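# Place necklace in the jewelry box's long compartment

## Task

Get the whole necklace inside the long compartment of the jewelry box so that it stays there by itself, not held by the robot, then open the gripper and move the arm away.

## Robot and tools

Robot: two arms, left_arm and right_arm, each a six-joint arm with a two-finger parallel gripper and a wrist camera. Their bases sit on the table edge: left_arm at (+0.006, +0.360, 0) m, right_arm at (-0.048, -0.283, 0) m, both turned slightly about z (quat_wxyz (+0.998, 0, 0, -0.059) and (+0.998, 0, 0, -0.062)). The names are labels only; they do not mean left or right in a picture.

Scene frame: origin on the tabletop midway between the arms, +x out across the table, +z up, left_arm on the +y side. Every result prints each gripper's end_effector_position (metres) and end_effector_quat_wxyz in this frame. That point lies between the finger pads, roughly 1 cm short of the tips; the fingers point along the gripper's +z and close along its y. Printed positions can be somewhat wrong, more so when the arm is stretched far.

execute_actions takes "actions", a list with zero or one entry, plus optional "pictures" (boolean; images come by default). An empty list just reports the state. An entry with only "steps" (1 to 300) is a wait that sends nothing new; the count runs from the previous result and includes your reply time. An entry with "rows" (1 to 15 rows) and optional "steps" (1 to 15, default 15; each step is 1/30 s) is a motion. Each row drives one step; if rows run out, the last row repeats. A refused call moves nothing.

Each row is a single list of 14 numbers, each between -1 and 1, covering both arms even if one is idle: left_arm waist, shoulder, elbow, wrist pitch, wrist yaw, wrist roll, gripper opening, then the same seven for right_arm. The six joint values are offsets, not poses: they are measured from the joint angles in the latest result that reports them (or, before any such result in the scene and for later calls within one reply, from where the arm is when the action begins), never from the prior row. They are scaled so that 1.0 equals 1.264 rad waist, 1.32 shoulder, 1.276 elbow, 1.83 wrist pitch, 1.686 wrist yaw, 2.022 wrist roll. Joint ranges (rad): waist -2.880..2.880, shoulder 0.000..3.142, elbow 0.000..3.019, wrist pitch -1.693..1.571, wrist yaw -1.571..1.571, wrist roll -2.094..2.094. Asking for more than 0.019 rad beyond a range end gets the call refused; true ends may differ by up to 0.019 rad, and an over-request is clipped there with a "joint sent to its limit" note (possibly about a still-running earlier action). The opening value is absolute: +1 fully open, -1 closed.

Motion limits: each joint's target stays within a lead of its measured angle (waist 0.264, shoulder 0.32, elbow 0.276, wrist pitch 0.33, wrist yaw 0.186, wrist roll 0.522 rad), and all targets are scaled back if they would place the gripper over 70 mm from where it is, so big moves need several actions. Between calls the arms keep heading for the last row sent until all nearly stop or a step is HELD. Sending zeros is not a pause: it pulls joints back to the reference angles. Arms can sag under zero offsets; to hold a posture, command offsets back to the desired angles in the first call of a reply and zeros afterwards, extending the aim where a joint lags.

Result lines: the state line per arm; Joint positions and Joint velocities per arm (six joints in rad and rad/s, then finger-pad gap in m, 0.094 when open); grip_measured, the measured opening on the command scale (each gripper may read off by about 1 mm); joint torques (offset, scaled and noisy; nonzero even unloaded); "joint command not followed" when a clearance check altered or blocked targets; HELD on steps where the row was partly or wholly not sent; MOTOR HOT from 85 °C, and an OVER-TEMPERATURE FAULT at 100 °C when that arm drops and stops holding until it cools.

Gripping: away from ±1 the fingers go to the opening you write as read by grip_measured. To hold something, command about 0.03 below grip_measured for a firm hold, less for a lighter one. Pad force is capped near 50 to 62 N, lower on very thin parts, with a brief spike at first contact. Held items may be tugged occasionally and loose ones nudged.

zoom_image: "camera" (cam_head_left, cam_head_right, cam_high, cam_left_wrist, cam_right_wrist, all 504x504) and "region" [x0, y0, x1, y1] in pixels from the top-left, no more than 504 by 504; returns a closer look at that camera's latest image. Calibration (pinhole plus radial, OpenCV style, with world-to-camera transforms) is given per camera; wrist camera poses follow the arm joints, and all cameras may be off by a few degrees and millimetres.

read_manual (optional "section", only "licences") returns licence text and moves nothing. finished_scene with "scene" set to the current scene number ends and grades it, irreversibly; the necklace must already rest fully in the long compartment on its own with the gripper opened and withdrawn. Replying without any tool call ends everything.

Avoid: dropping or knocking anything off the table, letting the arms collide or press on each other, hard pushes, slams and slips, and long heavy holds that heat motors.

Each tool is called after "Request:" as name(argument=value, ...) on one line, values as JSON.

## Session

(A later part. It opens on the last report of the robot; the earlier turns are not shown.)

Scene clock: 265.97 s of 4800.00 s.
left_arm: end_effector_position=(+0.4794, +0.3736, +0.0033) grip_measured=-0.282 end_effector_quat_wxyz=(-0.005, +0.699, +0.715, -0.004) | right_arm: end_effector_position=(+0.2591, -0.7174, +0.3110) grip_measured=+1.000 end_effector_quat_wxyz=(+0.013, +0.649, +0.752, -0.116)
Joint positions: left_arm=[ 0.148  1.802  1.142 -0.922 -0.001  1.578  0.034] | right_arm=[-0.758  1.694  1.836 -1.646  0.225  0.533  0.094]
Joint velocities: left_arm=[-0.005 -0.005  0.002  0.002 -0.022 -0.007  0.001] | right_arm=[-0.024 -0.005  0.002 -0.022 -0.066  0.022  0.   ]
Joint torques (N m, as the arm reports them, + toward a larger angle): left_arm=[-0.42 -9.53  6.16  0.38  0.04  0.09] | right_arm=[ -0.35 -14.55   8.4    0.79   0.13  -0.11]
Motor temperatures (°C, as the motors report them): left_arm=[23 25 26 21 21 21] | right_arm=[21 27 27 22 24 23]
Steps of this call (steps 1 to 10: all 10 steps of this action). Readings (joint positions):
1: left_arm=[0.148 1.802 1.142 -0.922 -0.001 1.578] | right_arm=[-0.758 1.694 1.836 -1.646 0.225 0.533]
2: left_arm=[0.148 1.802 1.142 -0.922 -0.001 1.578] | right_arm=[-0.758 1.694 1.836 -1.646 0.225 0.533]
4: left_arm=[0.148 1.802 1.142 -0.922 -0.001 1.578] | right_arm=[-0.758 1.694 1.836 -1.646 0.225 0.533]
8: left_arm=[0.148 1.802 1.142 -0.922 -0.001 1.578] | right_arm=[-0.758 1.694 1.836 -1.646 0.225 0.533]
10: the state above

Request:
execute_actions(actions=[{"rows": [[0,0.025,0.002,0,0,0,-0.34,0,0,0,0,0,0,1],[0,0.025,0.002,0,0,0,-0.40,0,0,0,0,0,0,1],[0,0.025,0.002,0,0,0,-0.46,0,0,0,0,0,0,1],[0,0.025,0.002,0,0,0,-0.52,0,0,0,0,0,0,1],[0,0.025,0.002,0,0,0,-0.58,0,0,0,0,0,0,1],[0,0.025,0.002,0,0,0,-0.64,0,0,0,0,0,0,1],[0,0.025,0.002,0,0,0,-0.69,0,0,0,0,0,0,1],[0,0.025,0.002,0,0,0,-0.73,0,0,0,0,0,0,1],[0,0.025,0.002,0,0,0,-0.77,0,0,0,0,0,0,1],[0,0.025,0.002,0,0,0,-0.80,0,0,0,0,0,0,1],[0,0.025,0.002,0,0,0,-0.82,0,0,0,0,0,0,1],[0,0.025,0.002,0,0,0,-0.84,0,0,0,0,0,0,1],[0,0.025,0.002,0,0,0,-0.855,0,0,0,0,0,0,1],[0,0.025,0.002,0,0,0,-0.87,0,0,0,0,0,0,1],[0,0.025,0.002,0,0,0,-0.885,0,0,0,0,0,0,1]], "steps": 15}], pictures=false)

Request:
execute_actions(actions=[{"rows": [[0,0.025,0.002,0,0,0,-0.895,0,0,0,0,0,0,1],[0,0.025,0.002,0,0,0,-0.905,0,0,0,0,0,0,1],[0,0.025,0.002,0,0,0,-0.915,0,0,0,0,0,0,1],[0,0.025,0.002,0,0,0,-0.925,0,0,0,0,0,0,1],[0,0.025,0.002,0,0,0,-0.935,0,0,0,0,0,0,1],[0,0.025,0.002,0,0,0,-0.945,0,0,0,0,0,0,1],[0,0.025,0.002,0,0,0,-0.955,0,0,0,0,0,0,1]], "steps": 15}])

Request:
zoom_image(camera="cam_left_wrist", region=[190, 150, 400, 340])

Scene clock: 276.13 s of 4800.00 s.
left_arm: end_effector_position=(+0.4794, +0.3736, +0.0033) grip_measured=-0.865 end_effector_quat_wxyz=(-0.005, +0.699, +0.715, -0.004) | right_arm: end_effector_position=(+0.2591, -0.7174, +0.3110) grip_measured=+1.000 end_effector_quat_wxyz=(+0.013, +0.649, +0.752, -0.116)
Joint positions: left_arm=[ 0.148  1.802  1.142 -0.922 -0.001  1.578  0.006] | right_arm=[-0.758  1.694  1.836 -1.646  0.225  0.533  0.094]
Joint velocities: left_arm=[-0.005 -0.005  0.002 -0.007  0.022 -0.037 -0.011] | right_arm=[ 0.005 -0.015 -0.012 -0.012 -0.051  0.037  0.   ]
Joint torques (N m, as the arm reports them, + toward a larger angle): left_arm=[-0.43 -9.74  6.17  0.42  0.03  0.09] | right_arm=[ -0.3  -14.57   8.41   0.78   0.14  -0.11]
Motor temperatures (°C, as the motors report them): left_arm=[23 25 26 21 21 21] | right_arm=[21 27 27 22 24 23]
Steps of this call (steps 1 to 15: the robot went on to your last target; steps 16 to 90: nothing new was sent; then 6.67 s passed at rest; steps 91 to 105: all 15 steps of this action). Readings (joint positions):
91: left_arm=[0.148 1.802 1.142 -0.922 -0.001 1.578] | right_arm=[-0.758 1.694 1.836 -1.646 0.225 0.533]
92: left_arm=[0.148 1.802 1.142 -0.922 -0.001 1.578] | right_arm=[-0.758 1.694 1.836 -1.646 0.225 0.533]
94: left_arm=[0.148 1.802 1.142 -0.922 -0.001 1.578] | right_arm=[-0.758 1.694 1.836 -1.646 0.225 0.533]
98: left_arm=[0.148 1.802 1.142 -0.922 -0.001 1.578] | right_arm=[-0.758 1.694 1.836 -1.646 0.225 0.533]
105: the state above

Scene clock: 276.63 s of 4800.00 s.
left_arm: end_effector_position=(+0.4794, +0.3736, +0.0033) grip_measured=-0.884 end_effector_quat_wxyz=(-0.005, +0.699, +0.715, -0.004) | right_arm: end_effector_position=(+0.2591, -0.7174, +0.3110) grip_measured=+1.000 end_effector_quat_wxyz=(+0.013, +0.649, +0.752, -0.116)
Joint positions: left_arm=[ 0.148  1.802  1.142 -0.922 -0.001  1.578  0.005] | right_arm=[-0.758  1.694  1.836 -1.646  0.225  0.533  0.094]
Joint velocities: left_arm=[-0.005 -0.005  0.002 -0.012 -0.007 -0.022  0.001] | right_arm=[-0.015  0.005 -0.002  0.002  0.037 -0.037  0.   ]
Joint torques (N m, as the arm reports them, + toward a larger angle): left_arm=[-0.39 -9.77  6.18  0.36  0.05  0.09] | right_arm=[ -0.33 -14.51   8.43   0.8    0.13  -0.11]
Motor temperatures (°C, as the motors report them): left_arm=[23 25 26 21 21 21] | right_arm=[21 27 27 22 24 23]
Steps of this call (steps 1 to 15: all 15 steps of this action). Readings (joint positions):
1: left_arm=[0.148 1.802 1.142 -0.922 -0.001 1.578] | right_arm=[-0.758 1.694 1.836 -1.646 0.225 0.533]
2: left_arm=[0.148 1.802 1.142 -0.922 -0.001 1.578] | right_arm=[-0.758 1.694 1.836 -1.646 0.225 0.533]
4: left_arm=[0.148 1.802 1.142 -0.922 -0.001 1.578] | right_arm=[-0.758 1.694 1.836 -1.646 0.225 0.533]
8: left_arm=[0.148 1.802 1.142 -0.922 -0.001 1.578] | right_arm=[-0.758 1.694 1.836 -1.646 0.225 0.533]
15: the state above
camera_calibration (this result's frames):
cam_left_wrist: T_world_to_cam=[[-0.999455, -0.0220854, 0.0245261, 0.482606], [-0.00357094, 0.811114, 0.584878, -0.298471], [-0.0328107, 0.584472, -0.810751, -0.0771657], [0, 0, 0, 1]] pos_world=[0.478745, 0.297854, 0.100171]

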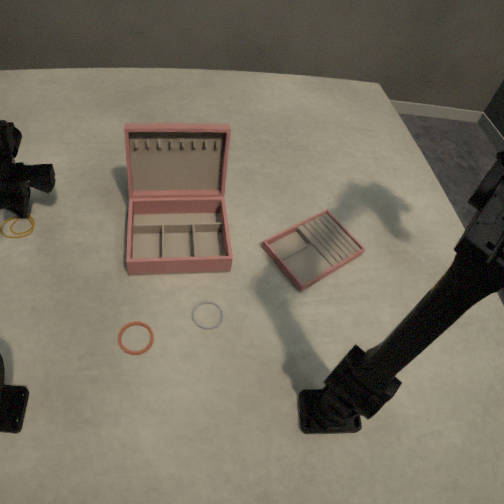

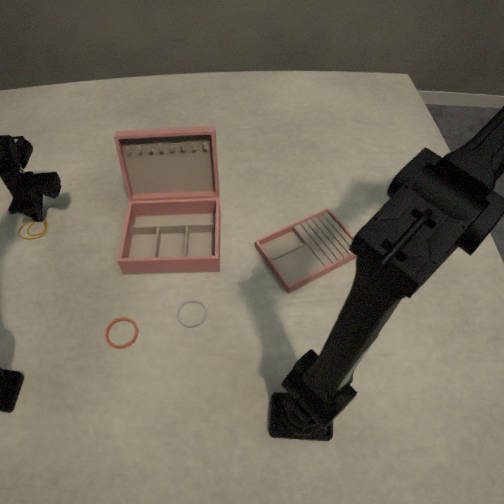

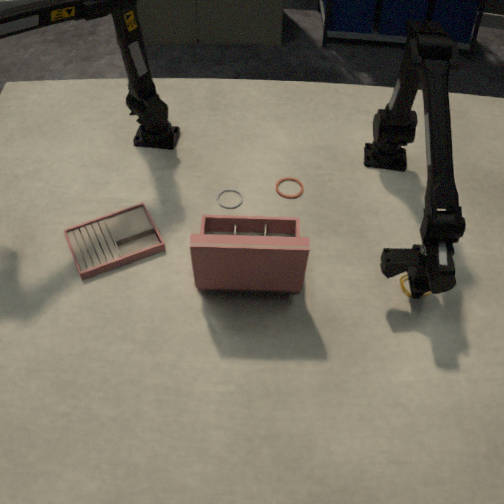

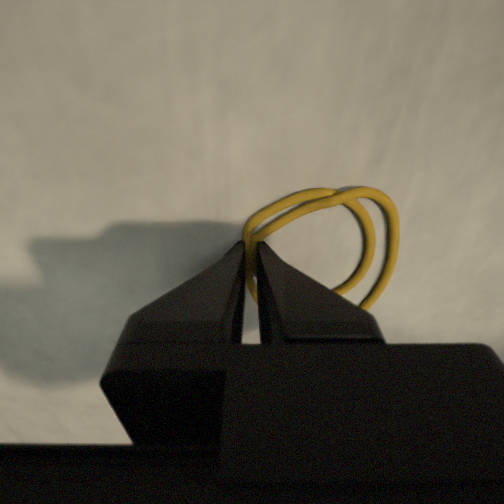

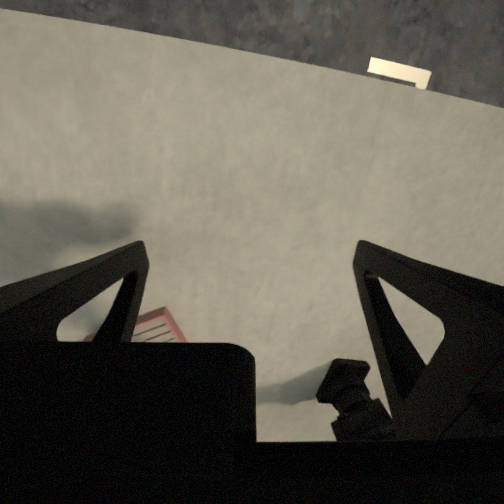

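Region (190, 150, 400, 340) of cam_left_wrist's 504x504 image, scaled by 2.400, with more detail than that image has; it fills the top 456 rows of this view, and the rest is white.

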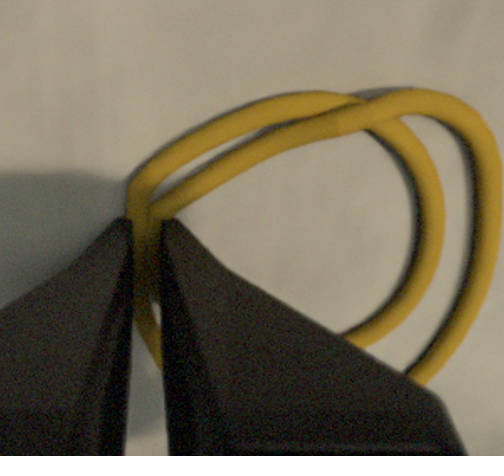

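Request:
execute_actions(actions=[{"rows": [[0,0.01,0.002,0,0,0,-0.97,0,0,0,0,0,0,1],[0,0,0.002,0,0,0,-0.97,0,0,0,0,0,0,1],[0,-0.008,0.004,0,0,0,-0.97,0,0,0,0,0,0,1],[0,-0.013,0.006,0,0,0,-0.97,0,0,0,0,0,0,1],[0,-0.017,0.008,-0.003,0,0,-0.97,0,0,0,0,0,0,1],[0,-0.021,0.01,-0.006,0,0,-0.97,0,0,0,0,0,0,1],[0,-0.025,0.01,-0.009,0,0,-0.97,0,0,0,0,0,0,1],[0,-0.029,0.01,-0.012,0,0,-0.97,0,0,0,0,0,0,1],[0,-0.033,0.01,-0.015,0,0,-0.97,0,0,0,0,0,0,1],[0,-0.037,0.01,-0.018,0,0,-0.97,0,0,0,0,0,0,1],[0,-0.041,0.01,-0.021,0,0,-0.97,0,0,0,0,0,0,1],[0,-0.045,0.01,-0.024,0,0,-0.97,0,0,0,0,0,0,1],[0,-0.049,0.01,-0.027,0,0,-0.97,0,0,0,0,0,0,1],[0,-0.053,0.01,-0.03,0,0,-0.97,0,0,0,0,0,0,1]], "steps": 15}], pictures=false)

Request:
execute_actions(actions=[{"steps": 10}])

Scene clock: 283.87 s of 4800.00 s.
left_arm: end_effector_position=(+0.4771, +0.3735, +0.0256) grip_measured=-0.967 end_effector_quat_wxyz=(+0.001, +0.699, +0.715, +0.001) | right_arm: end_effector_position=(+0.2591, -0.7174, +0.3110) grip_measured=+1.000 end_effector_quat_wxyz=(+0.013, +0.649, +0.752, -0.116)
Joint positions: left_arm=[ 0.148  1.754  1.143 -0.958 -0.001  1.578  0.002] | right_arm=[-0.758  1.694  1.836 -1.646  0.225  0.533  0.094]
Joint velocities: left_arm=[-0.005 -0.054 -0.012 -0.125 -0.051 -0.066  0.001] | right_arm=[ 0.005 -0.005 -0.007  0.002 -0.095 -0.037  0.   ]
Joint torques (N m, as the arm reports them, + toward a larger angle): left_arm=[ -0.41 -12.52   7.01  -0.06   0.04   0.09] | right_arm=[ -0.3  -14.58   8.39   0.8    0.13  -0.12]
Motor temperatures (°C, as the motors report them): left_arm=[23 25 26 21 21 21] | right_arm=[21 27 27 22 24 23]
Steps of this call (steps 1 to 15: the robot went on to your last target; steps 16 to 90: nothing new was sent; then 3.73 s passed at rest; steps 91 to 105: all 15 steps of this action). Readings (joint positions):
91: left_arm=[0.148 1.802 1.142 -0.922 -0.001 1.578] | right_arm=[-0.758 1.694 1.836 -1.646 0.225 0.533]
92: left_arm=[0.148 1.802 1.142 -0.922 -0.001 1.578] | right_arm=[-0.758 1.694 1.836 -1.646 0.225 0.533]
94: left_arm=[0.148 1.802 1.142 -0.922 -0.001 1.578] | right_arm=[-0.758 1.694 1.836 -1.646 0.225 0.533]
98: left_arm=[0.148 1.794 1.143 -0.927 -0.001 1.578] | right_arm=[-0.758 1.694 1.836 -1.646 0.225 0.533]
105: the state above

Scene clock: 284.20 s of 4800.00 s.
left_arm: end_effector_position=(+0.4757, +0.3735, +0.0267) grip_measured=-0.967 end_effector_quat_wxyz=(-0.001, +0.699, +0.715, -0.000) | right_arm: end_effector_position=(+0.2591, -0.7174, +0.3110) grip_measured=+1.000 end_effector_quat_wxyz=(+0.013, +0.649, +0.752, -0.116)
Joint positions: left_arm=[ 0.148  1.752  1.143 -0.964 -0.001  1.578  0.002] | right_arm=[-0.758  1.694  1.836 -1.646  0.225  0.533  0.094]
Joint velocities: left_arm=[ 0.005  0.005  0.002  0.002 -0.081 -0.037 -0.   ] | right_arm=[ 0.005 -0.005  0.007 -0.012 -0.022  0.022  0.   ]
Joint torques (N m, as the arm reports them, + toward a larger angle): left_arm=[ -0.49 -13.11   7.01  -0.25   0.05   0.09] | right_arm=[ -0.31 -14.52   8.39   0.81   0.13  -0.11]
Motor temperatures (°C, as the motors report them): left_arm=[23 25 26 21 21 21] | right_arm=[21 27 27 22 24 23]
Steps of this call (steps 1 to 10: the robot went on to your last target). Readings (joint positions):
1: left_arm=[0.148 1.752 1.143 -0.961 -0.001 1.578] | right_arm=[-0.758 1.694 1.836 -1.646 0.225 0.533]
2: left_arm=[0.148 1.752 1.143 -0.962 -0.001 1.578] | right_arm=[-0.758 1.694 1.836 -1.646 0.225 0.533]
4: left_arm=[0.148 1.752 1.143 -0.964 -0.001 1.578] | right_arm=[-0.758 1.694 1.836 -1.646 0.225 0.533]
8: left_arm=[0.148 1.752 1.143 -0.964 -0.001 1.578] | right_arm=[-0.758 1.694 1.836 -1.646 0.225 0.533]
10: the state above
camera_calibration (this result's frames):
cam_left_wrist: T_world_to_cam=[[-0.99966, -0.0220914, 0.013847, 0.478778], [-0.00981654, 0.81093, 0.585061, -0.309029], [-0.0241538, 0.584726, -0.810871, -0.0624882], [0, 0, 0, 1]] pos_world=[0.474072, 0.297716, 0.123501]

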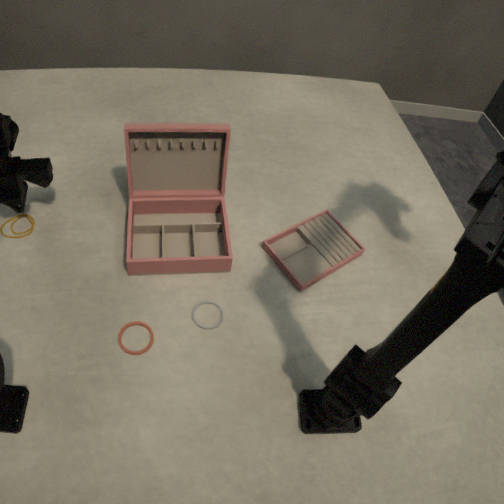

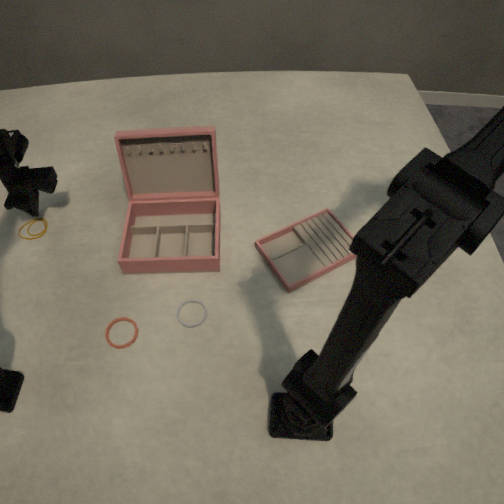

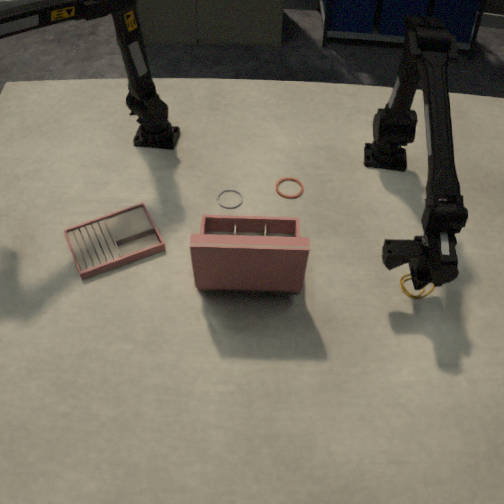

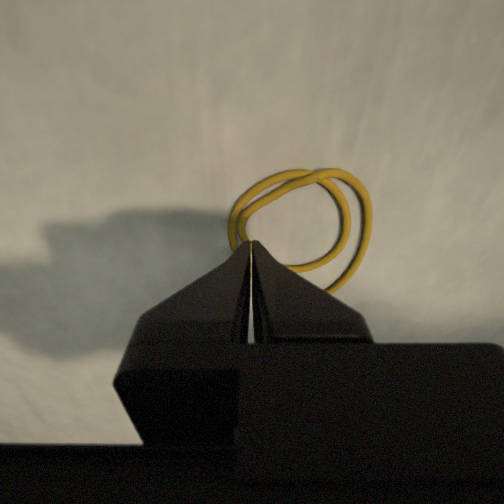

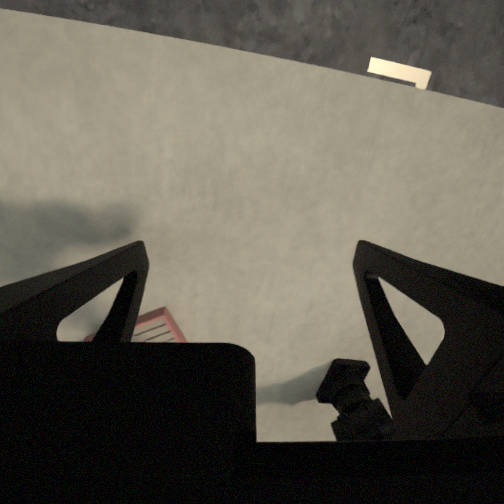

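Request:
execute_actions(actions=[{"rows": [[-0.005,-0.015,0,0,0,-0.06,-0.9,0,0,0,0,0,0,1],[-0.01,-0.025,0,0,0,-0.13,-0.8,0,0,0,0,0,0,1],[-0.015,-0.033,0,0,0,-0.2,-0.7,0,0,0,0,0,0,1],[-0.02,-0.041,-0.005,0.002,0,-0.27,-0.6,0,0,0,0,0,0,1],[-0.025,-0.049,-0.012,0.004,0,-0.34,-0.5,0,0,0,0,0,0,1],[-0.03,-0.057,-0.02,0.006,0,-0.41,-0.4,0,0,0,0,0,0,1],[-0.035,-0.063,-0.028,0.008,0,-0.48,-0.4,0,0,0,0,0,0,1],[-0.04,-0.066,-0.036,0.01,0,-0.55,-0.4,0,0,0,0,0,0,1],[-0.045,-0.066,-0.044,0.012,0,-0.62,-0.4,0,0,0,0,0,0,1],[-0.05,-0.066,-0.052,0.014,0,-0.69,-0.4,0,0,0,0,0,0,1],[-0.055,-0.066,-0.06,0.016,0,-0.76,-0.4,0,0,0,0,0,0,1],[-0.055,-0.066,-0.066,0.018,0,-0.802,-0.4,0,0,0,0,0,0,1],[-0.055,-0.066,-0.07,0.018,0,-0.802,-0.4,0,0,0,0,0,0,1]], "steps": 15}], pictures=false)

Request:
execute_actions(actions=[{"steps": 20}])

Scene clock: 310.47 s of 4800.00 s.
left_arm: end_effector_position=(+0.4498, +0.3406, +0.0369) grip_measured=-0.403 end_effector_quat_wxyz=(+0.007, +0.187, +0.982, +0.002) | right_arm: end_effector_position=(+0.2591, -0.7174, +0.3110) grip_measured=+1.000 end_effector_quat_wxyz=(+0.013, +0.649, +0.752, -0.116)
Joint positions: left_arm=[ 0.076  1.669  1.062 -0.948 -0.001  0.334  0.028] | right_arm=[-0.758  1.694  1.836 -1.646  0.225  0.533  0.094]
Joint velocities: left_arm=[-0.073 -0.005 -0.159  0.032 -0.081 -2.454  0.   ] | right_arm=[ 0.005  0.005  0.007  0.002  0.007 -0.095  0.   ]
Joint torques (N m, as the arm reports them, + toward a larger angle): left_arm=[  0.26 -10.7    6.37   1.17   0.03  -0.01] | right_arm=[ -0.41 -14.52   8.4    0.78   0.13  -0.11]
Motor temperatures (°C, as the motors report them): left_arm=[23 26 27 21 21 21] | right_arm=[21 27 28 22 24 23]
Steps of this call (steps 1 to 15: the robot went on to your last target; steps 16 to 90: nothing new was sent; then 22.77 s passed at rest; steps 91 to 105: all 15 steps of this action). Readings (joint positions):
91: left_arm=[0.148 1.752 1.143 -0.964 -0.001 1.562] | right_arm=[-0.758 1.694 1.836 -1.646 0.225 0.533]
92: left_arm=[0.148 1.751 1.143 -0.964 -0.001 1.523] | right_arm=[-0.758 1.694 1.836 -1.646 0.225 0.533]
94: left_arm=[0.145 1.747 1.143 -0.964 -0.001 1.386] | right_arm=[-0.758 1.694 1.836 -1.646 0.225 0.533]
98: left_arm=[0.124 1.712 1.118 -0.962 -0.001 1.006] | right_arm=[-0.758 1.694 1.836 -1.646 0.225 0.533]
105: the state above

Scene clock: 311.13 s of 4800.00 s.
left_arm: end_effector_position=(+0.4458, +0.3404, +0.0339) grip_measured=-0.403 end_effector_quat_wxyz=(+0.004, +0.008, +1.000, +0.000) | right_arm: end_effector_position=(+0.2591, -0.7174, +0.3110) grip_measured=+1.000 end_effector_quat_wxyz=(+0.013, +0.649, +0.752, -0.116)
Joint positions: left_arm=[ 0.075  1.669  1.053 -0.946 -0.001 -0.028  0.028] | right_arm=[-0.758  1.694  1.836 -1.646  0.225  0.533  0.094]
Joint velocities: left_arm=[-0.015 -0.005 -0.007 -0.007 -0.051 -0.11  -0.001] | right_arm=[-0.034  0.005  0.002 -0.012  0.007 -0.007  0.   ]
Joint torques (N m, as the arm reports them, + toward a larger angle): left_arm=[ -0.17 -10.32   6.43   1.23  -0.03  -0.05] | right_arm=[ -0.29 -14.6    8.39   0.8    0.14  -0.12]
Motor temperatures (°C, as the motors report them): left_arm=[23 26 27 21 21 21] | right_arm=[21 27 28 22 24 23]
Steps of this call (steps 1 to 20: the robot went on to your last target). Readings (joint positions):
1: left_arm=[0.074 1.669 1.057 -0.948 -0.001 0.260] | right_arm=[-0.758 1.694 1.836 -1.646 0.225 0.533]
2: left_arm=[0.074 1.669 1.054 -0.948 -0.001 0.201] | right_arm=[-0.758 1.694 1.836 -1.646 0.225 0.533]
4: left_arm=[0.075 1.669 1.053 -0.948 -0.001 0.116] | right_arm=[-0.758 1.694 1.836 -1.646 0.225 0.533]
8: left_arm=[0.075 1.669 1.053 -0.946 -0.001 0.028] | right_arm=[-0.758 1.694 1.836 -1.646 0.225 0.533]
20: the state above
camera_calibration (this result's frames):
cam_left_wrist: T_world_to_cam=[[-0.0160311, -0.999806, 0.0114666, 0.342409], [-0.815834, 0.0197097, 0.577951, 0.342164], [-0.578064, -0.0000896336, -0.815991, 0.408221], [0, 0, 0, 1]] pos_world=[0.520616, 0.335636, 0.131424]

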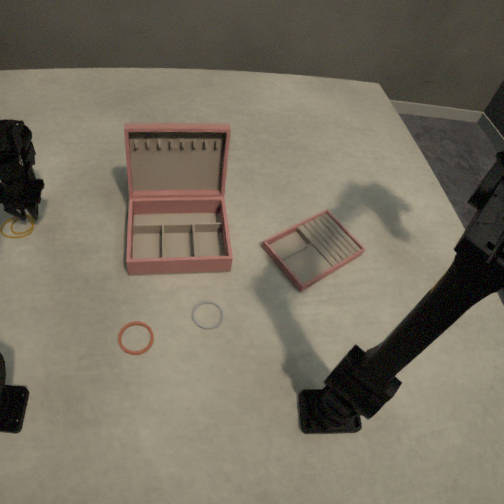

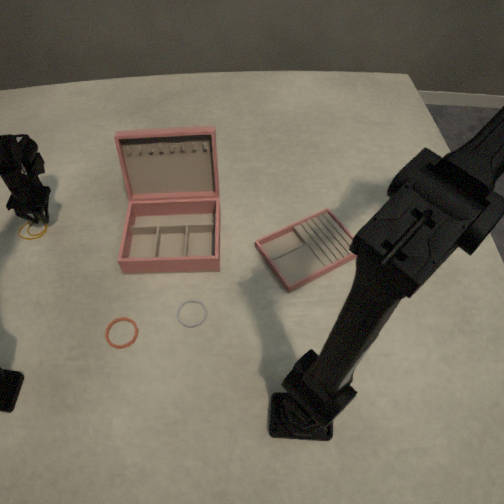

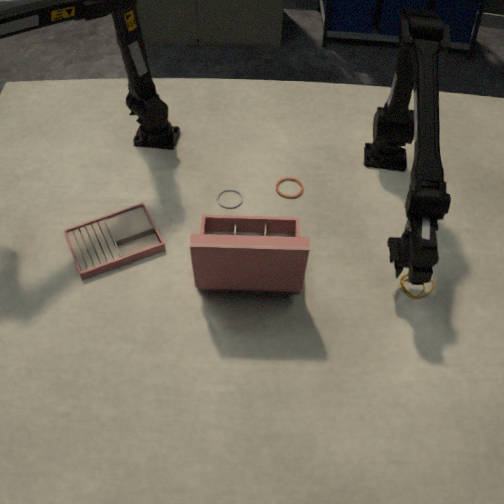

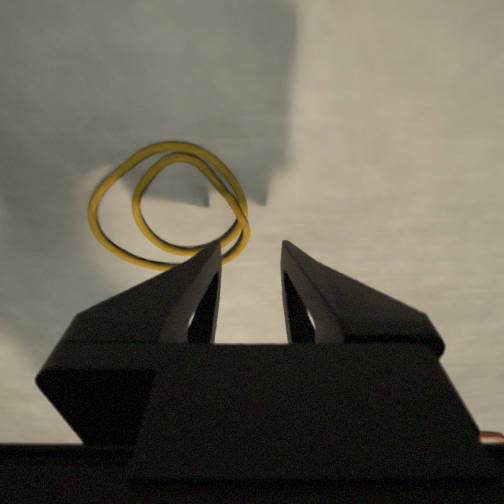

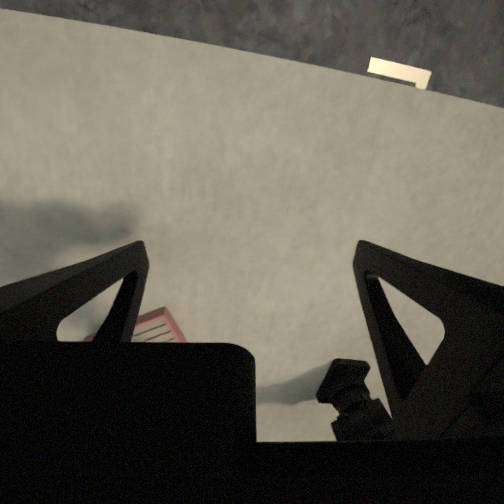

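Request:
zoom_image(camera="cam_left_wrist", region=[150, 130, 300, 280])

Region (150, 130, 300, 280) of cam_left_wrist's 504x504 image, scaled by 3.360, with more detail than that image has.

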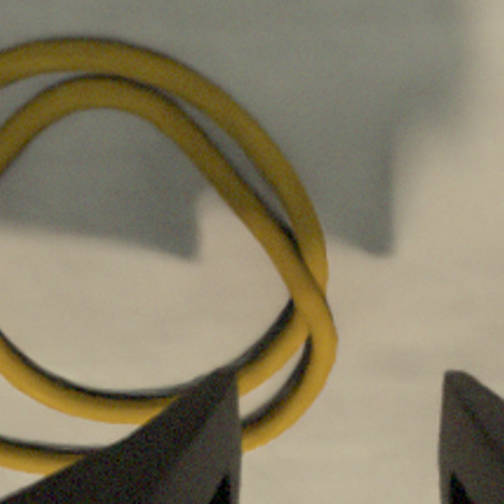

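Request:
execute_actions(actions=[{"rows": [[0.003,0.012,0.002,0.008,0,-0.01,-0.4,0,0,0,0,0,0,1],[0.006,0.018,0.002,0.011,0,-0.02,-0.4,0,0,0,0,0,0,1],[0.009,0.024,0.002,0.014,0,-0.03,-0.4,0,0,0,0,0,0,1],[0.011,0.03,0.002,0.017,0,-0.04,-0.4,0,0,0,0,0,0,1],[0.011,0.035,0.002,0.02,0,-0.05,-0.4,0,0,0,0,0,0,1],[0.011,0.04,0.002,0.023,0,-0.06,-0.4,0,0,0,0,0,0,1],[0.011,0.045,0.002,0.026,0,-0.065,-0.4,0,0,0,0,0,0,1],[0.011,0.05,0.002,0.028,0,-0.065,-0.4,0,0,0,0,0,0,1],[0.011,0.053,0.002,0.03,0,-0.065,-0.4,0,0,0,0,0,0,1]], "steps": 15}], pictures=false)

Request:
execute_actions(actions=[{"steps": 8}])

Request:
zoom_image(camera="cam_left_wrist", region=[170, 170, 320, 320])

Scene clock: 326.63 s of 4800.00 s.
left_arm: end_effector_position=(+0.4496, +0.3436, +0.0107) grip_measured=-0.403 end_effector_quat_wxyz=(-0.004, -0.051, +0.999, +0.001) | right_arm: end_effector_position=(+0.2591, -0.7174, +0.3110) grip_measured=+1.000 end_effector_quat_wxyz=(+0.013, +0.649, +0.752, -0.116)
Joint positions: left_arm=[ 0.082  1.725  1.053 -0.907 -0.001 -0.139  0.028] | right_arm=[-0.758  1.694  1.836 -1.646  0.225  0.533  0.094]
Joint velocities: left_arm=[-0.015 -0.015 -0.007 -0.012  0.022 -0.081  0.001] | right_arm=[ 0.005 -0.005  0.007 -0.002 -0.051  0.007  0.   ]
Joint torques (N m, as the arm reports them, + toward a larger angle): left_arm=[  0.08 -10.53   6.22   1.06  -0.05  -0.08] | right_arm=[ -0.27 -14.54   8.41   0.79   0.14  -0.11]
Motor temperatures (°C, as the motors report them): left_arm=[23 26 27 21 21 21] | right_arm=[21 27 28 22 24 23]
Steps of this call (steps 1 to 30: the robot went on to your last target; steps 31 to 90: nothing new was sent; then 12.00 s passed at rest; steps 91 to 105: all 15 steps of this action). Readings (joint positions):
91: left_arm=[0.075 1.669 1.053 -0.946 -0.001 -0.033] | right_arm=[-0.758 1.694 1.836 -1.646 0.225 0.533]
92: left_arm=[0.075 1.669 1.053 -0.946 -0.001 -0.037] | right_arm=[-0.758 1.694 1.836 -1.646 0.225 0.533]
94: left_arm=[0.076 1.671 1.053 -0.940 -0.001 -0.054] | right_arm=[-0.758 1.694 1.836 -1.646 0.225 0.533]
98: left_arm=[0.080 1.688 1.053 -0.919 -0.001 -0.104] | right_arm=[-0.758 1.694 1.836 -1.646 0.225 0.533]
105: the state above

Scene clock: 326.90 s of 4800.00 s.
left_arm: end_effector_position=(+0.4498, +0.3436, +0.0107) grip_measured=-0.403 end_effector_quat_wxyz=(-0.004, -0.055, +0.998, +0.001) | right_arm: end_effector_position=(+0.2591, -0.7174, +0.3110) grip_measured=+1.000 end_effector_quat_wxyz=(+0.013, +0.649, +0.752, -0.116)
Joint positions: left_arm=[ 0.082  1.725  1.053 -0.906 -0.001 -0.147  0.028] | right_arm=[-0.758  1.694  1.836 -1.646  0.225  0.533  0.094]
Joint velocities: left_arm=[ 0.005 -0.005 -0.012  0.002  0.007 -0.037  0.   ] | right_arm=[-0.005  0.005 -0.007 -0.012  0.11   0.022  0.   ]
Joint torques (N m, as the arm reports them, + toward a larger angle): left_arm=[ -0.05 -10.26   6.28   1.2   -0.04  -0.02] | right_arm=[ -0.34 -14.41   8.41   0.81   0.14  -0.11]
Motor temperatures (°C, as the motors report them): left_arm=[23 26 27 21 21 21] | right_arm=[21 27 28 22 24 23]
Steps of this call (steps 1 to 8: the robot went on to your last target). Readings (joint positions):
1: left_arm=[0.082 1.725 1.053 -0.907 -0.001 -0.141] | right_arm=[-0.758 1.694 1.836 -1.646 0.225 0.533]
2: left_arm=[0.082 1.725 1.053 -0.907 -0.001 -0.143] | right_arm=[-0.758 1.694 1.836 -1.646 0.225 0.533]
4: left_arm=[0.082 1.725 1.053 -0.906 -0.001 -0.144] | right_arm=[-0.758 1.694 1.836 -1.646 0.225 0.533]
8: the state above
camera_calibration (this result's frames):
cam_left_wrist: T_world_to_cam=[[0.109793, -0.993903, 0.0101571, 0.287345], [-0.803033, -0.0826767, 0.590172, 0.388094], [-0.585734, -0.072953, -0.807214, 0.419951], [0, 0, 0, 1]] pos_world=[0.526084, 0.348316, 0.107029]

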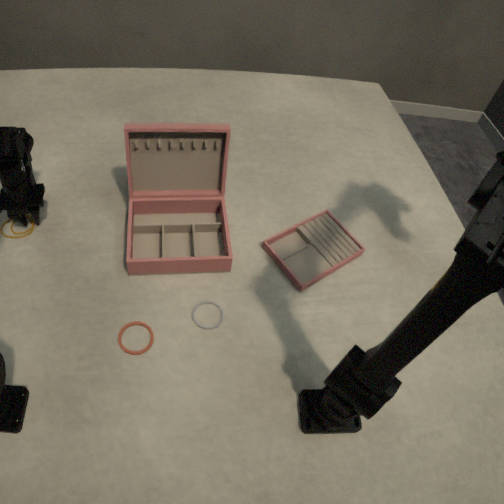

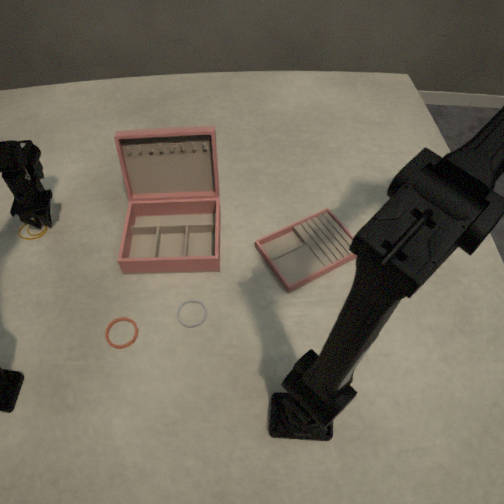

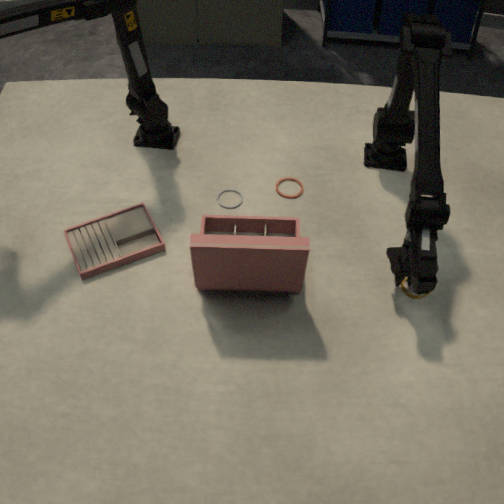

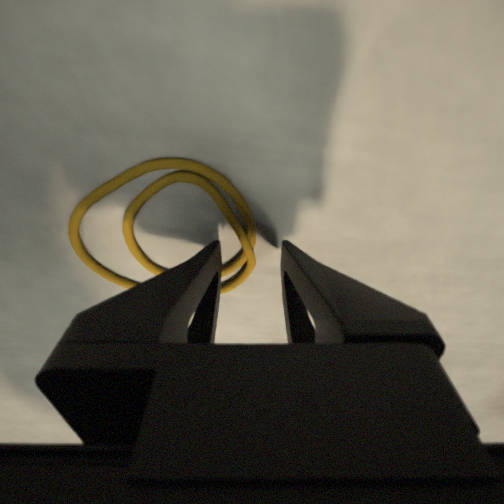

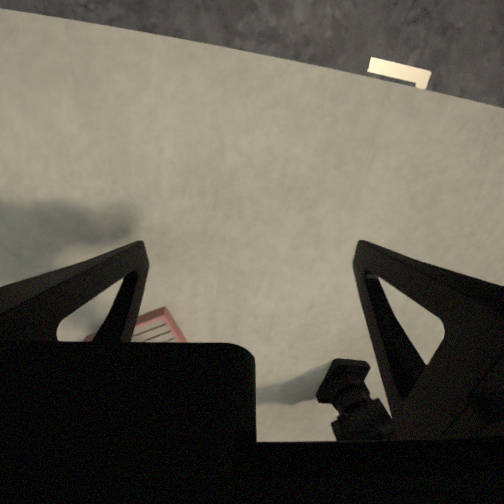

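Region (170, 170, 320, 320) of cam_left_wrist's 504x504 image, scaled by 3.360, with more detail than that image has.

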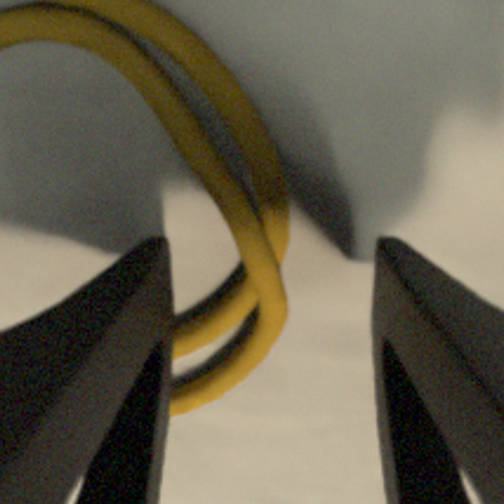

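Request:
execute_actions(actions=[{"rows": [[0.004,0.01,0.002,0.01,0,0,-0.4,0,0,0,0,0,0,1],[0.004,0.01,0.002,0.015,0,0,-0.4,0,0,0,0,0,0,1],[0.004,0.01,0.002,0.02,0,0,-0.4,0,0,0,0,0,0,1],[0.004,0.012,0.002,0.023,0,0,-0.4,0,0,0,0,0,0,1],[0.004,0.016,0.002,0.023,0,0,-0.4,0,0,0,0,0,0,1],[0.004,0.02,0.002,0.023,0,0,-0.4,0,0,0,0,0,0,1],[0.004,0.024,0.002,0.023,0,0,-0.4,0,0,0,0,0,0,1],[0.004,0.028,0.002,0.023,0,0,-0.4,0,0,0,0,0,0,1],[0.004,0.031,0.002,0.023,0,0,-0.4,0,0,0,0,0,0,1]], "steps": 15}], pictures=false)

Request:
execute_actions(actions=[{"rows": [[0,0.028,0.002,0.004,0,0,-0.4,0,0,0,0,0,0,1]], "steps": 12}])

Request:
zoom_image(camera="cam_left_wrist", region=[170, 170, 320, 320])

Scene clock: 336.70 s of 4800.00 s.
left_arm: end_effector_position=(+0.4547, +0.3434, +0.0037) grip_measured=-0.403 end_effector_quat_wxyz=(+0.002, -0.056, +0.998, +0.000) | right_arm: end_effector_position=(+0.2591, -0.7174, +0.3110) grip_measured=+1.000 end_effector_quat_wxyz=(+0.013, +0.649, +0.752, -0.116)
Joint positions: left_arm=[ 0.082  1.741  1.053 -0.878 -0.001 -0.148  0.028] | right_arm=[-0.758  1.694  1.836 -1.646  0.225  0.533  0.094]
Joint velocities: left_arm=[ 0.005  0.005  0.007  0.017 -0.081 -0.095  0.   ] | right_arm=[-0.005 -0.015 -0.007  0.017  0.007  0.037  0.   ]
Joint torques (N m, as the arm reports them, + toward a larger angle): left_arm=[ 0.27 -9.5   6.27  1.12 -0.03  0.1 ] | right_arm=[ -0.32 -14.46   8.4    0.82   0.14  -0.12]
Motor temperatures (°C, as the motors report them): left_arm=[23 26 27 21 21 21] | right_arm=[21 27 28 22 24 23]
Steps of this call (steps 1 to 15: the robot went on to your last target; steps 16 to 90: nothing new was sent; then 6.30 s passed at rest; steps 91 to 105: all 15 steps of this action). Readings (joint positions):
91: left_arm=[0.082 1.725 1.053 -0.906 -0.001 -0.148] | right_arm=[-0.758 1.694 1.836 -1.646 0.225 0.533]
92: left_arm=[0.082 1.725 1.053 -0.903 -0.001 -0.148] | right_arm=[-0.758 1.694 1.836 -1.646 0.225 0.533]
94: left_arm=[0.082 1.725 1.053 -0.892 -0.001 -0.148] | right_arm=[-0.758 1.694 1.836 -1.646 0.225 0.533]
98: left_arm=[0.082 1.726 1.053 -0.880 -0.001 -0.148] | right_arm=[-0.758 1.694 1.836 -1.646 0.225 0.533]
105: the state above

Scene clock: 337.10 s of 4800.00 s.
left_arm: end_effector_position=(+0.4548, +0.3434, +0.0035) grip_measured=-0.403 end_effector_quat_wxyz=(+0.002, -0.056, +0.998, +0.000) | right_arm: end_effector_position=(+0.2591, -0.7174, +0.3110) grip_measured=+1.000 end_effector_quat_wxyz=(+0.013, +0.649, +0.752, -0.116)
Joint positions: left_arm=[ 0.082  1.741  1.053 -0.878 -0.001 -0.148  0.028] | right_arm=[-0.758  1.694  1.836 -1.646  0.225  0.533  0.094]
Joint velocities: left_arm=[ 0.015 -0.005 -0.002 -0.017  0.037 -0.022 -0.001] | right_arm=[-0.005 -0.015 -0.017 -0.002 -0.022 -0.037  0.   ]
Joint torques (N m, as the arm reports them, + toward a larger angle): left_arm=[-0.39 -8.58  6.14  0.82 -0.05  0.08] | right_arm=[ -0.31 -14.56   8.4    0.82   0.13  -0.12]
Motor temperatures (°C, as the motors report them): left_arm=[23 26 27 21 21 21] | right_arm=[21 27 28 22 24 23]
Steps of this call (steps 1 to 12: all 12 steps of this action). Readings (joint positions):
1: left_arm=[0.082 1.741 1.053 -0.878 -0.001 -0.148] | right_arm=[-0.758 1.694 1.836 -1.646 0.225 0.533]
2: left_arm=[0.082 1.741 1.053 -0.878 -0.001 -0.148] | right_arm=[-0.758 1.694 1.836 -1.646 0.225 0.533]
4: left_arm=[0.082 1.741 1.053 -0.878 -0.001 -0.148] | right_arm=[-0.758 1.694 1.836 -1.646 0.225 0.533]
8: left_arm=[0.082 1.741 1.053 -0.878 -0.001 -0.148] | right_arm=[-0.758 1.694 1.836 -1.646 0.225 0.533]
12: the state above
camera_calibration (this result's frames):
cam_left_wrist: T_world_to_cam=[[0.111179, -0.993729, 0.0118862, 0.285998], [-0.809826, -0.083658, 0.580675, 0.399738], [-0.57604, -0.0741845, -0.814048, 0.413115], [0, 0, 0, 1]] pos_world=[0.529892, 0.348293, 0.100778]

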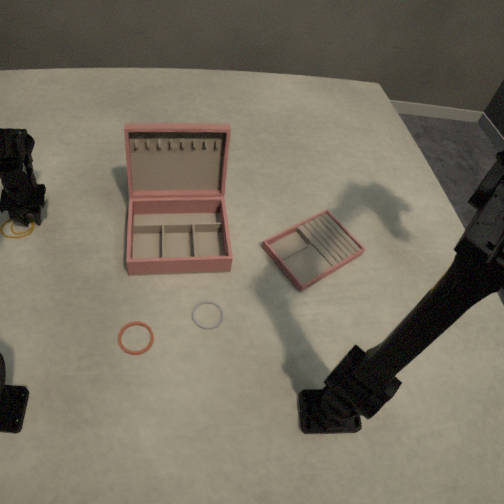

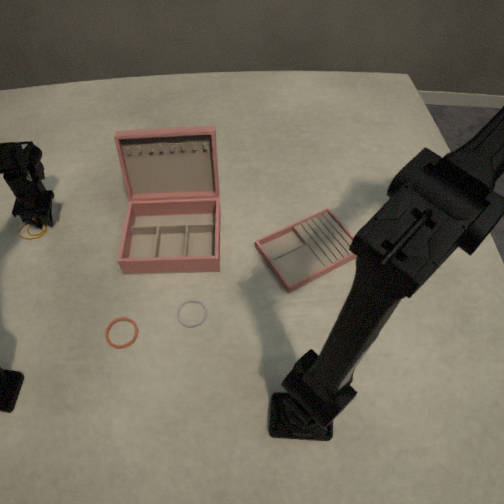

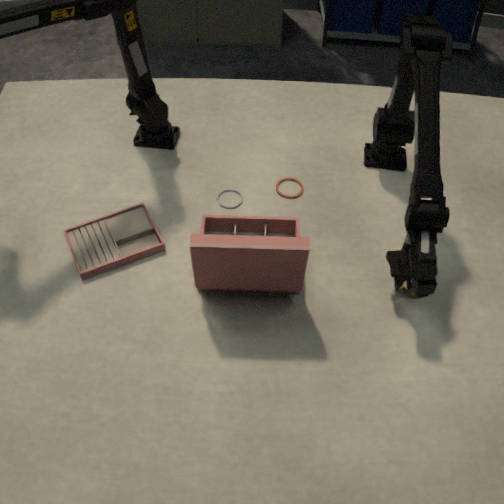

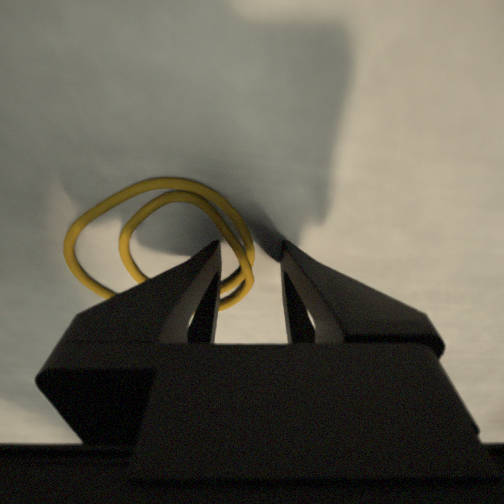

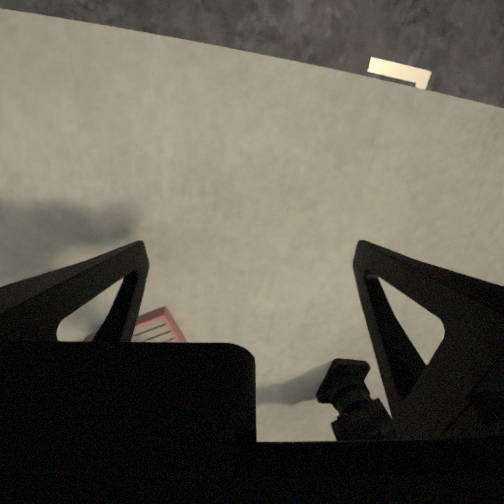

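Region (170, 170, 320, 320) of cam_left_wrist's 504x504 image, scaled by 3.360, with more detail than that image has.

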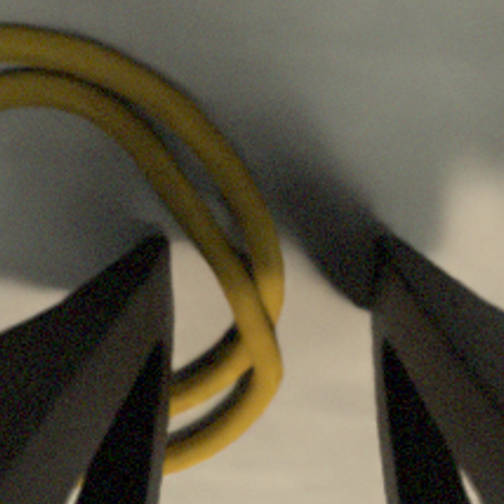

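Request:
execute_actions(actions=[{"rows": [[0,0.005,0.002,-0.005,0,0,-0.4,0,0,0,0,0,0,1],[0,0.005,0.002,-0.01,0,0,-0.4,0,0,0,0,0,0,1],[0,0.005,0.002,-0.014,0,0,-0.4,0,0,0,0,0,0,1]], "steps": 10}], pictures=false)

Request:
execute_actions(actions=[{"rows": [[0,0.022,0.002,0,0,0,-0.45,0,0,0,0,0,0,1],[0,0.022,0.002,0,0,0,-0.5,0,0,0,0,0,0,1],[0,0.022,0.002,0,0,0,-0.55,0,0,0,0,0,0,1],[0,0.022,0.002,0,0,0,-0.6,0,0,0,0,0,0,1],[0,0.022,0.002,0,0,0,-0.65,0,0,0,0,0,0,1],[0,0.022,0.002,0,0,0,-0.69,0,0,0,0,0,0,1],[0,0.022,0.002,0,0,0,-0.73,0,0,0,0,0,0,1],[0,0.022,0.002,0,0,0,-0.77,0,0,0,0,0,0,1],[0,0.022,0.002,0,0,0,-0.8,0,0,0,0,0,0,1],[0,0.022,0.002,0,0,0,-0.83,0,0,0,0,0,0,1],[0,0.022,0.002,0,0,0,-0.85,0,0,0,0,0,0,1],[0,0.022,0.002,0,0,0,-0.87,0,0,0,0,0,0,1],[0,0.022,0.002,0,0,0,-0.885,0,0,0,0,0,0,1],[0,0.022,0.002,0,0,0,-0.90,0,0,0,0,0,0,1]], "steps": 15}])

Request:
zoom_image(camera="cam_left_wrist", region=[170, 170, 320, 320])

Scene clock: 349.43 s of 4800.00 s.
left_arm: end_effector_position=(+0.4523, +0.3435, +0.0035) grip_measured=-0.403 end_effector_quat_wxyz=(-0.003, -0.056, +0.998, +0.001) | right_arm: end_effector_position=(+0.2591, -0.7174, +0.3110) grip_measured=+1.000 end_effector_quat_wxyz=(+0.013, +0.649, +0.752, -0.116)
Joint positions: left_arm=[ 0.082  1.741  1.053 -0.888 -0.001 -0.148  0.028] | right_arm=[-0.758  1.694  1.836 -1.646  0.225  0.533  0.094]
Joint velocities: left_arm=[ 0.005 -0.005 -0.002 -0.007 -0.051  0.022  0.   ] | right_arm=[-0.005 -0.015  0.007  0.012 -0.022  0.007  0.   ]
Joint torques (N m, as the arm reports them, + toward a larger angle): left_arm=[ -0.49 -10.61   6.19  -0.42  -0.05   0.08] | right_arm=[ -0.31 -14.52   8.38   0.78   0.14  -0.11]
Motor temperatures (°C, as the motors report them): left_arm=[23 26 27 21 21 21] | right_arm=[21 27 28 22 24 23]
Steps of this call (steps 1 to 15: the robot went on to your last target; steps 16 to 90: nothing new was sent; then 9.00 s passed at rest; steps 91 to 100: all 10 steps of this action). Readings (joint positions):
91: left_arm=[0.082 1.741 1.053 -0.878 -0.001 -0.148] | right_arm=[-0.758 1.694 1.836 -1.646 0.225 0.533]
92: left_arm=[0.082 1.741 1.053 -0.879 -0.001 -0.148] | right_arm=[-0.758 1.694 1.836 -1.646 0.225 0.533]
94: left_arm=[0.082 1.741 1.053 -0.883 -0.001 -0.148] | right_arm=[-0.758 1.694 1.836 -1.646 0.225 0.533]
98: left_arm=[0.082 1.741 1.053 -0.887 -0.001 -0.148] | right_arm=[-0.758 1.694 1.836 -1.646 0.225 0.533]
100: the state above

Scene clock: 349.93 s of 4800.00 s.
left_arm: end_effector_position=(+0.4523, +0.3437, +0.0035) grip_measured=-0.895 end_effector_quat_wxyz=(-0.003, -0.056, +0.998, +0.001) | right_arm: end_effector_position=(+0.2591, -0.7174, +0.3110) grip_measured=+1.000 end_effector_quat_wxyz=(+0.013, +0.649, +0.752, -0.116)
Joint positions: left_arm=[ 0.082  1.741  1.053 -0.888 -0.002 -0.148  0.005] | right_arm=[-0.758  1.694  1.836 -1.646  0.225  0.533  0.094]
Joint velocities: left_arm=[-0.005 -0.005 -0.012  0.022 -0.051 -0.022 -0.003] | right_arm=[ 0.015 -0.005  0.007 -0.007 -0.051 -0.037  0.   ]
Joint torques (N m, as the arm reports them, + toward a larger angle): left_arm=[-0.44 -8.86  6.2   0.59 -0.04  0.09] | right_arm=[ -0.37 -14.56   8.41   0.83   0.13  -0.12]
Motor temperatures (°C, as the motors report them): left_arm=[23 26 27 21 21 21] | right_arm=[21 27 28 22 24 23]
Steps of this call (steps 1 to 15: all 15 steps of this action). Readings (joint positions):
1: left_arm=[0.082 1.741 1.053 -0.888 -0.001 -0.148] | right_arm=[-0.758 1.694 1.836 -1.646 0.225 0.533]
2: left_arm=[0.082 1.741 1.053 -0.888 -0.002 -0.148] | right_arm=[-0.758 1.694 1.836 -1.646 0.225 0.533]
4: left_arm=[0.082 1.741 1.053 -0.888 -0.002 -0.148] | right_arm=[-0.758 1.694 1.836 -1.646 0.225 0.533]
8: left_arm=[0.082 1.741 1.053 -0.888 -0.002 -0.148] | right_arm=[-0.758 1.694 1.836 -1.646 0.225 0.533]
15: the state above
camera_calibration (this result's frames):
cam_left_wrist: T_world_to_cam=[[0.111285, -0.993741, 0.00967211, 0.286451], [-0.804047, -0.0843133, 0.588557, 0.395368], [-0.584058, -0.0732743, -0.808398, 0.415028], [0, 0, 0, 1]] pos_world=[0.528417, 0.348404, 0.10004]

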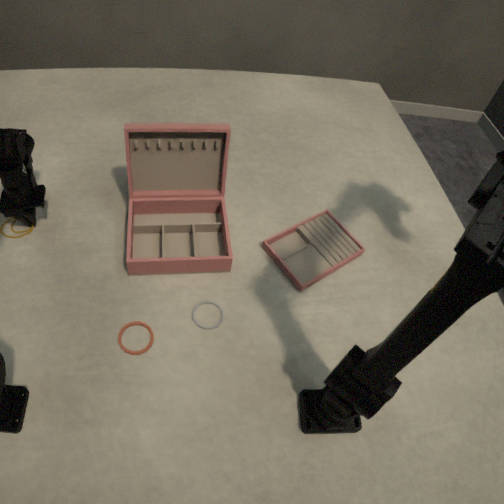

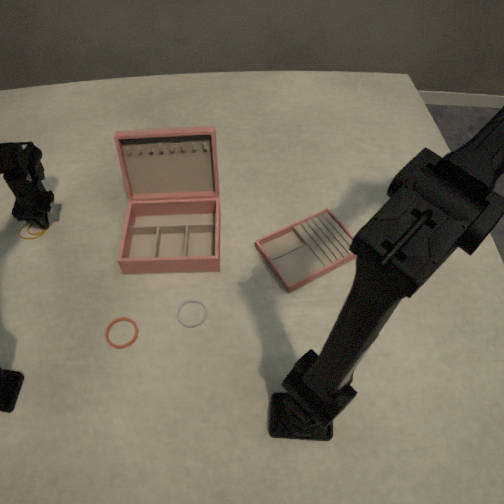

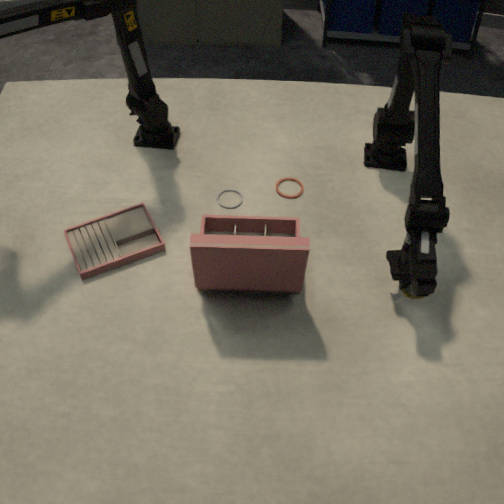

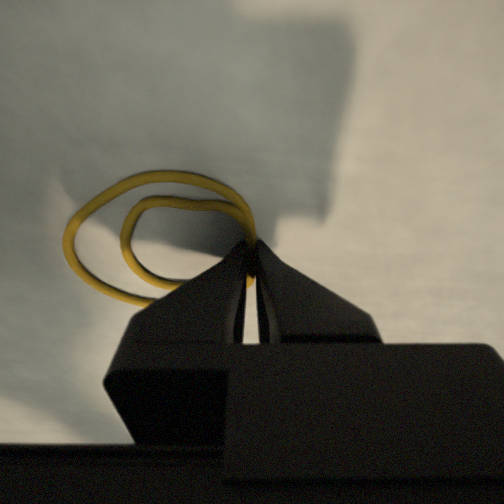

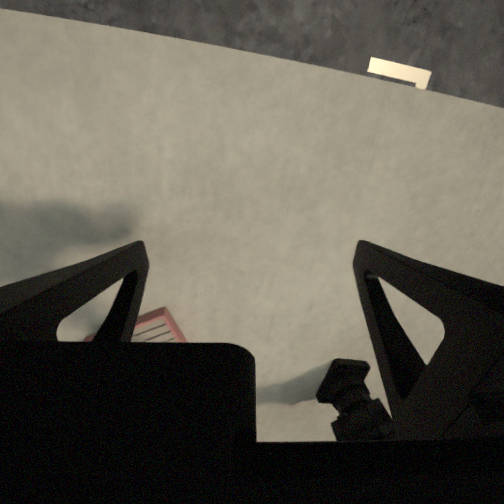

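Region (170, 170, 320, 320) of cam_left_wrist's 504x504 image, scaled by 3.360, with more detail than that image has.

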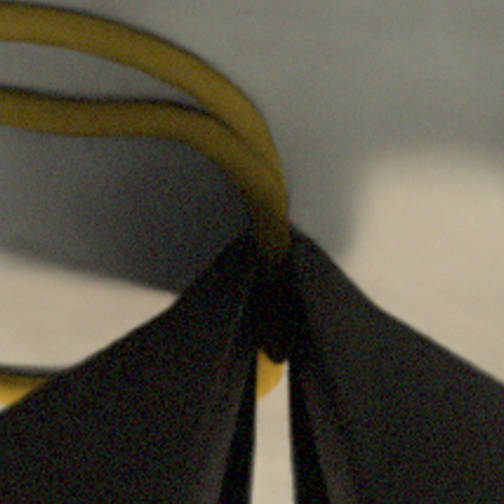

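Stacked now. Tighten.

Request:
execute_actions(actions=[{"rows": [[0,0.022,0.002,0,0,0,-0.907,0,0,0,0,0,0,1],[0,0.022,0.002,0,0,0,-0.914,0,0,0,0,0,0,1],[0,0.022,0.002,0,0,0,-0.921,0,0,0,0,0,0,1],[0,0.022,0.002,0,0,0,-0.928,0,0,0,0,0,0,1],[0,0.022,0.002,0,0,0,-0.935,0,0,0,0,0,0,1],[0,0.022,0.002,0,0,0,-0.942,0,0,0,0,0,0,1]], "steps": 12}], pictures=false)

Scene clock: 354.77 s of 4800.00 s.
left_arm: end_effector_position=(+0.4523, +0.3437, +0.0035) grip_measured=-0.926 end_effector_quat_wxyz=(-0.003, -0.056, +0.998, +0.001) | right_arm: end_effector_position=(+0.2591, -0.7174, +0.3110) grip_measured=+1.000 end_effector_quat_wxyz=(+0.013, +0.649, +0.752, -0.116)
Joint positions: left_arm=[ 0.082  1.741  1.053 -0.888 -0.002 -0.148  0.003] | right_arm=[-0.758  1.694  1.836 -1.646  0.225  0.533  0.094]
Joint velocities: left_arm=[ 0.005 -0.015  0.007 -0.007  0.095 -0.051 -0.   ] | right_arm=[ 0.005 -0.015 -0.012 -0.012 -0.051 -0.037  0.   ]
Joint torques (N m, as the arm reports them, + toward a larger angle): left_arm=[-0.47 -9.09  6.12  0.47 -0.05  0.08] | right_arm=[ -0.37 -14.53   8.4    0.83   0.13  -0.11]
Motor temperatures (°C, as the motors report them): left_arm=[23 26 27 21 21 21] | right_arm=[21 27 28 22 24 23]
Steps of this call (steps 1 to 15: the robot went on to your last target; steps 16 to 90: nothing new was sent; then 1.43 s passed at rest; steps 91 to 102: all 12 steps of this action). Readings (joint positions):
91: left_arm=[0.082 1.741 1.053 -0.888 -0.002 -0.148] | right_arm=[-0.758 1.694 1.836 -1.646 0.225 0.533]
92: left_arm=[0.082 1.741 1.053 -0.888 -0.002 -0.148] | right_arm=[-0.758 1.694 1.836 -1.646 0.225 0.533]
94: left_arm=[0.082 1.741 1.053 -0.888 -0.002 -0.148] | right_arm=[-0.758 1.694 1.836 -1.646 0.225 0.533]
98: left_arm=[0.082 1.741 1.053 -0.888 -0.002 -0.148] | right_arm=[-0.758 1.694 1.836 -1.646 0.225 0.533]
102: the state above


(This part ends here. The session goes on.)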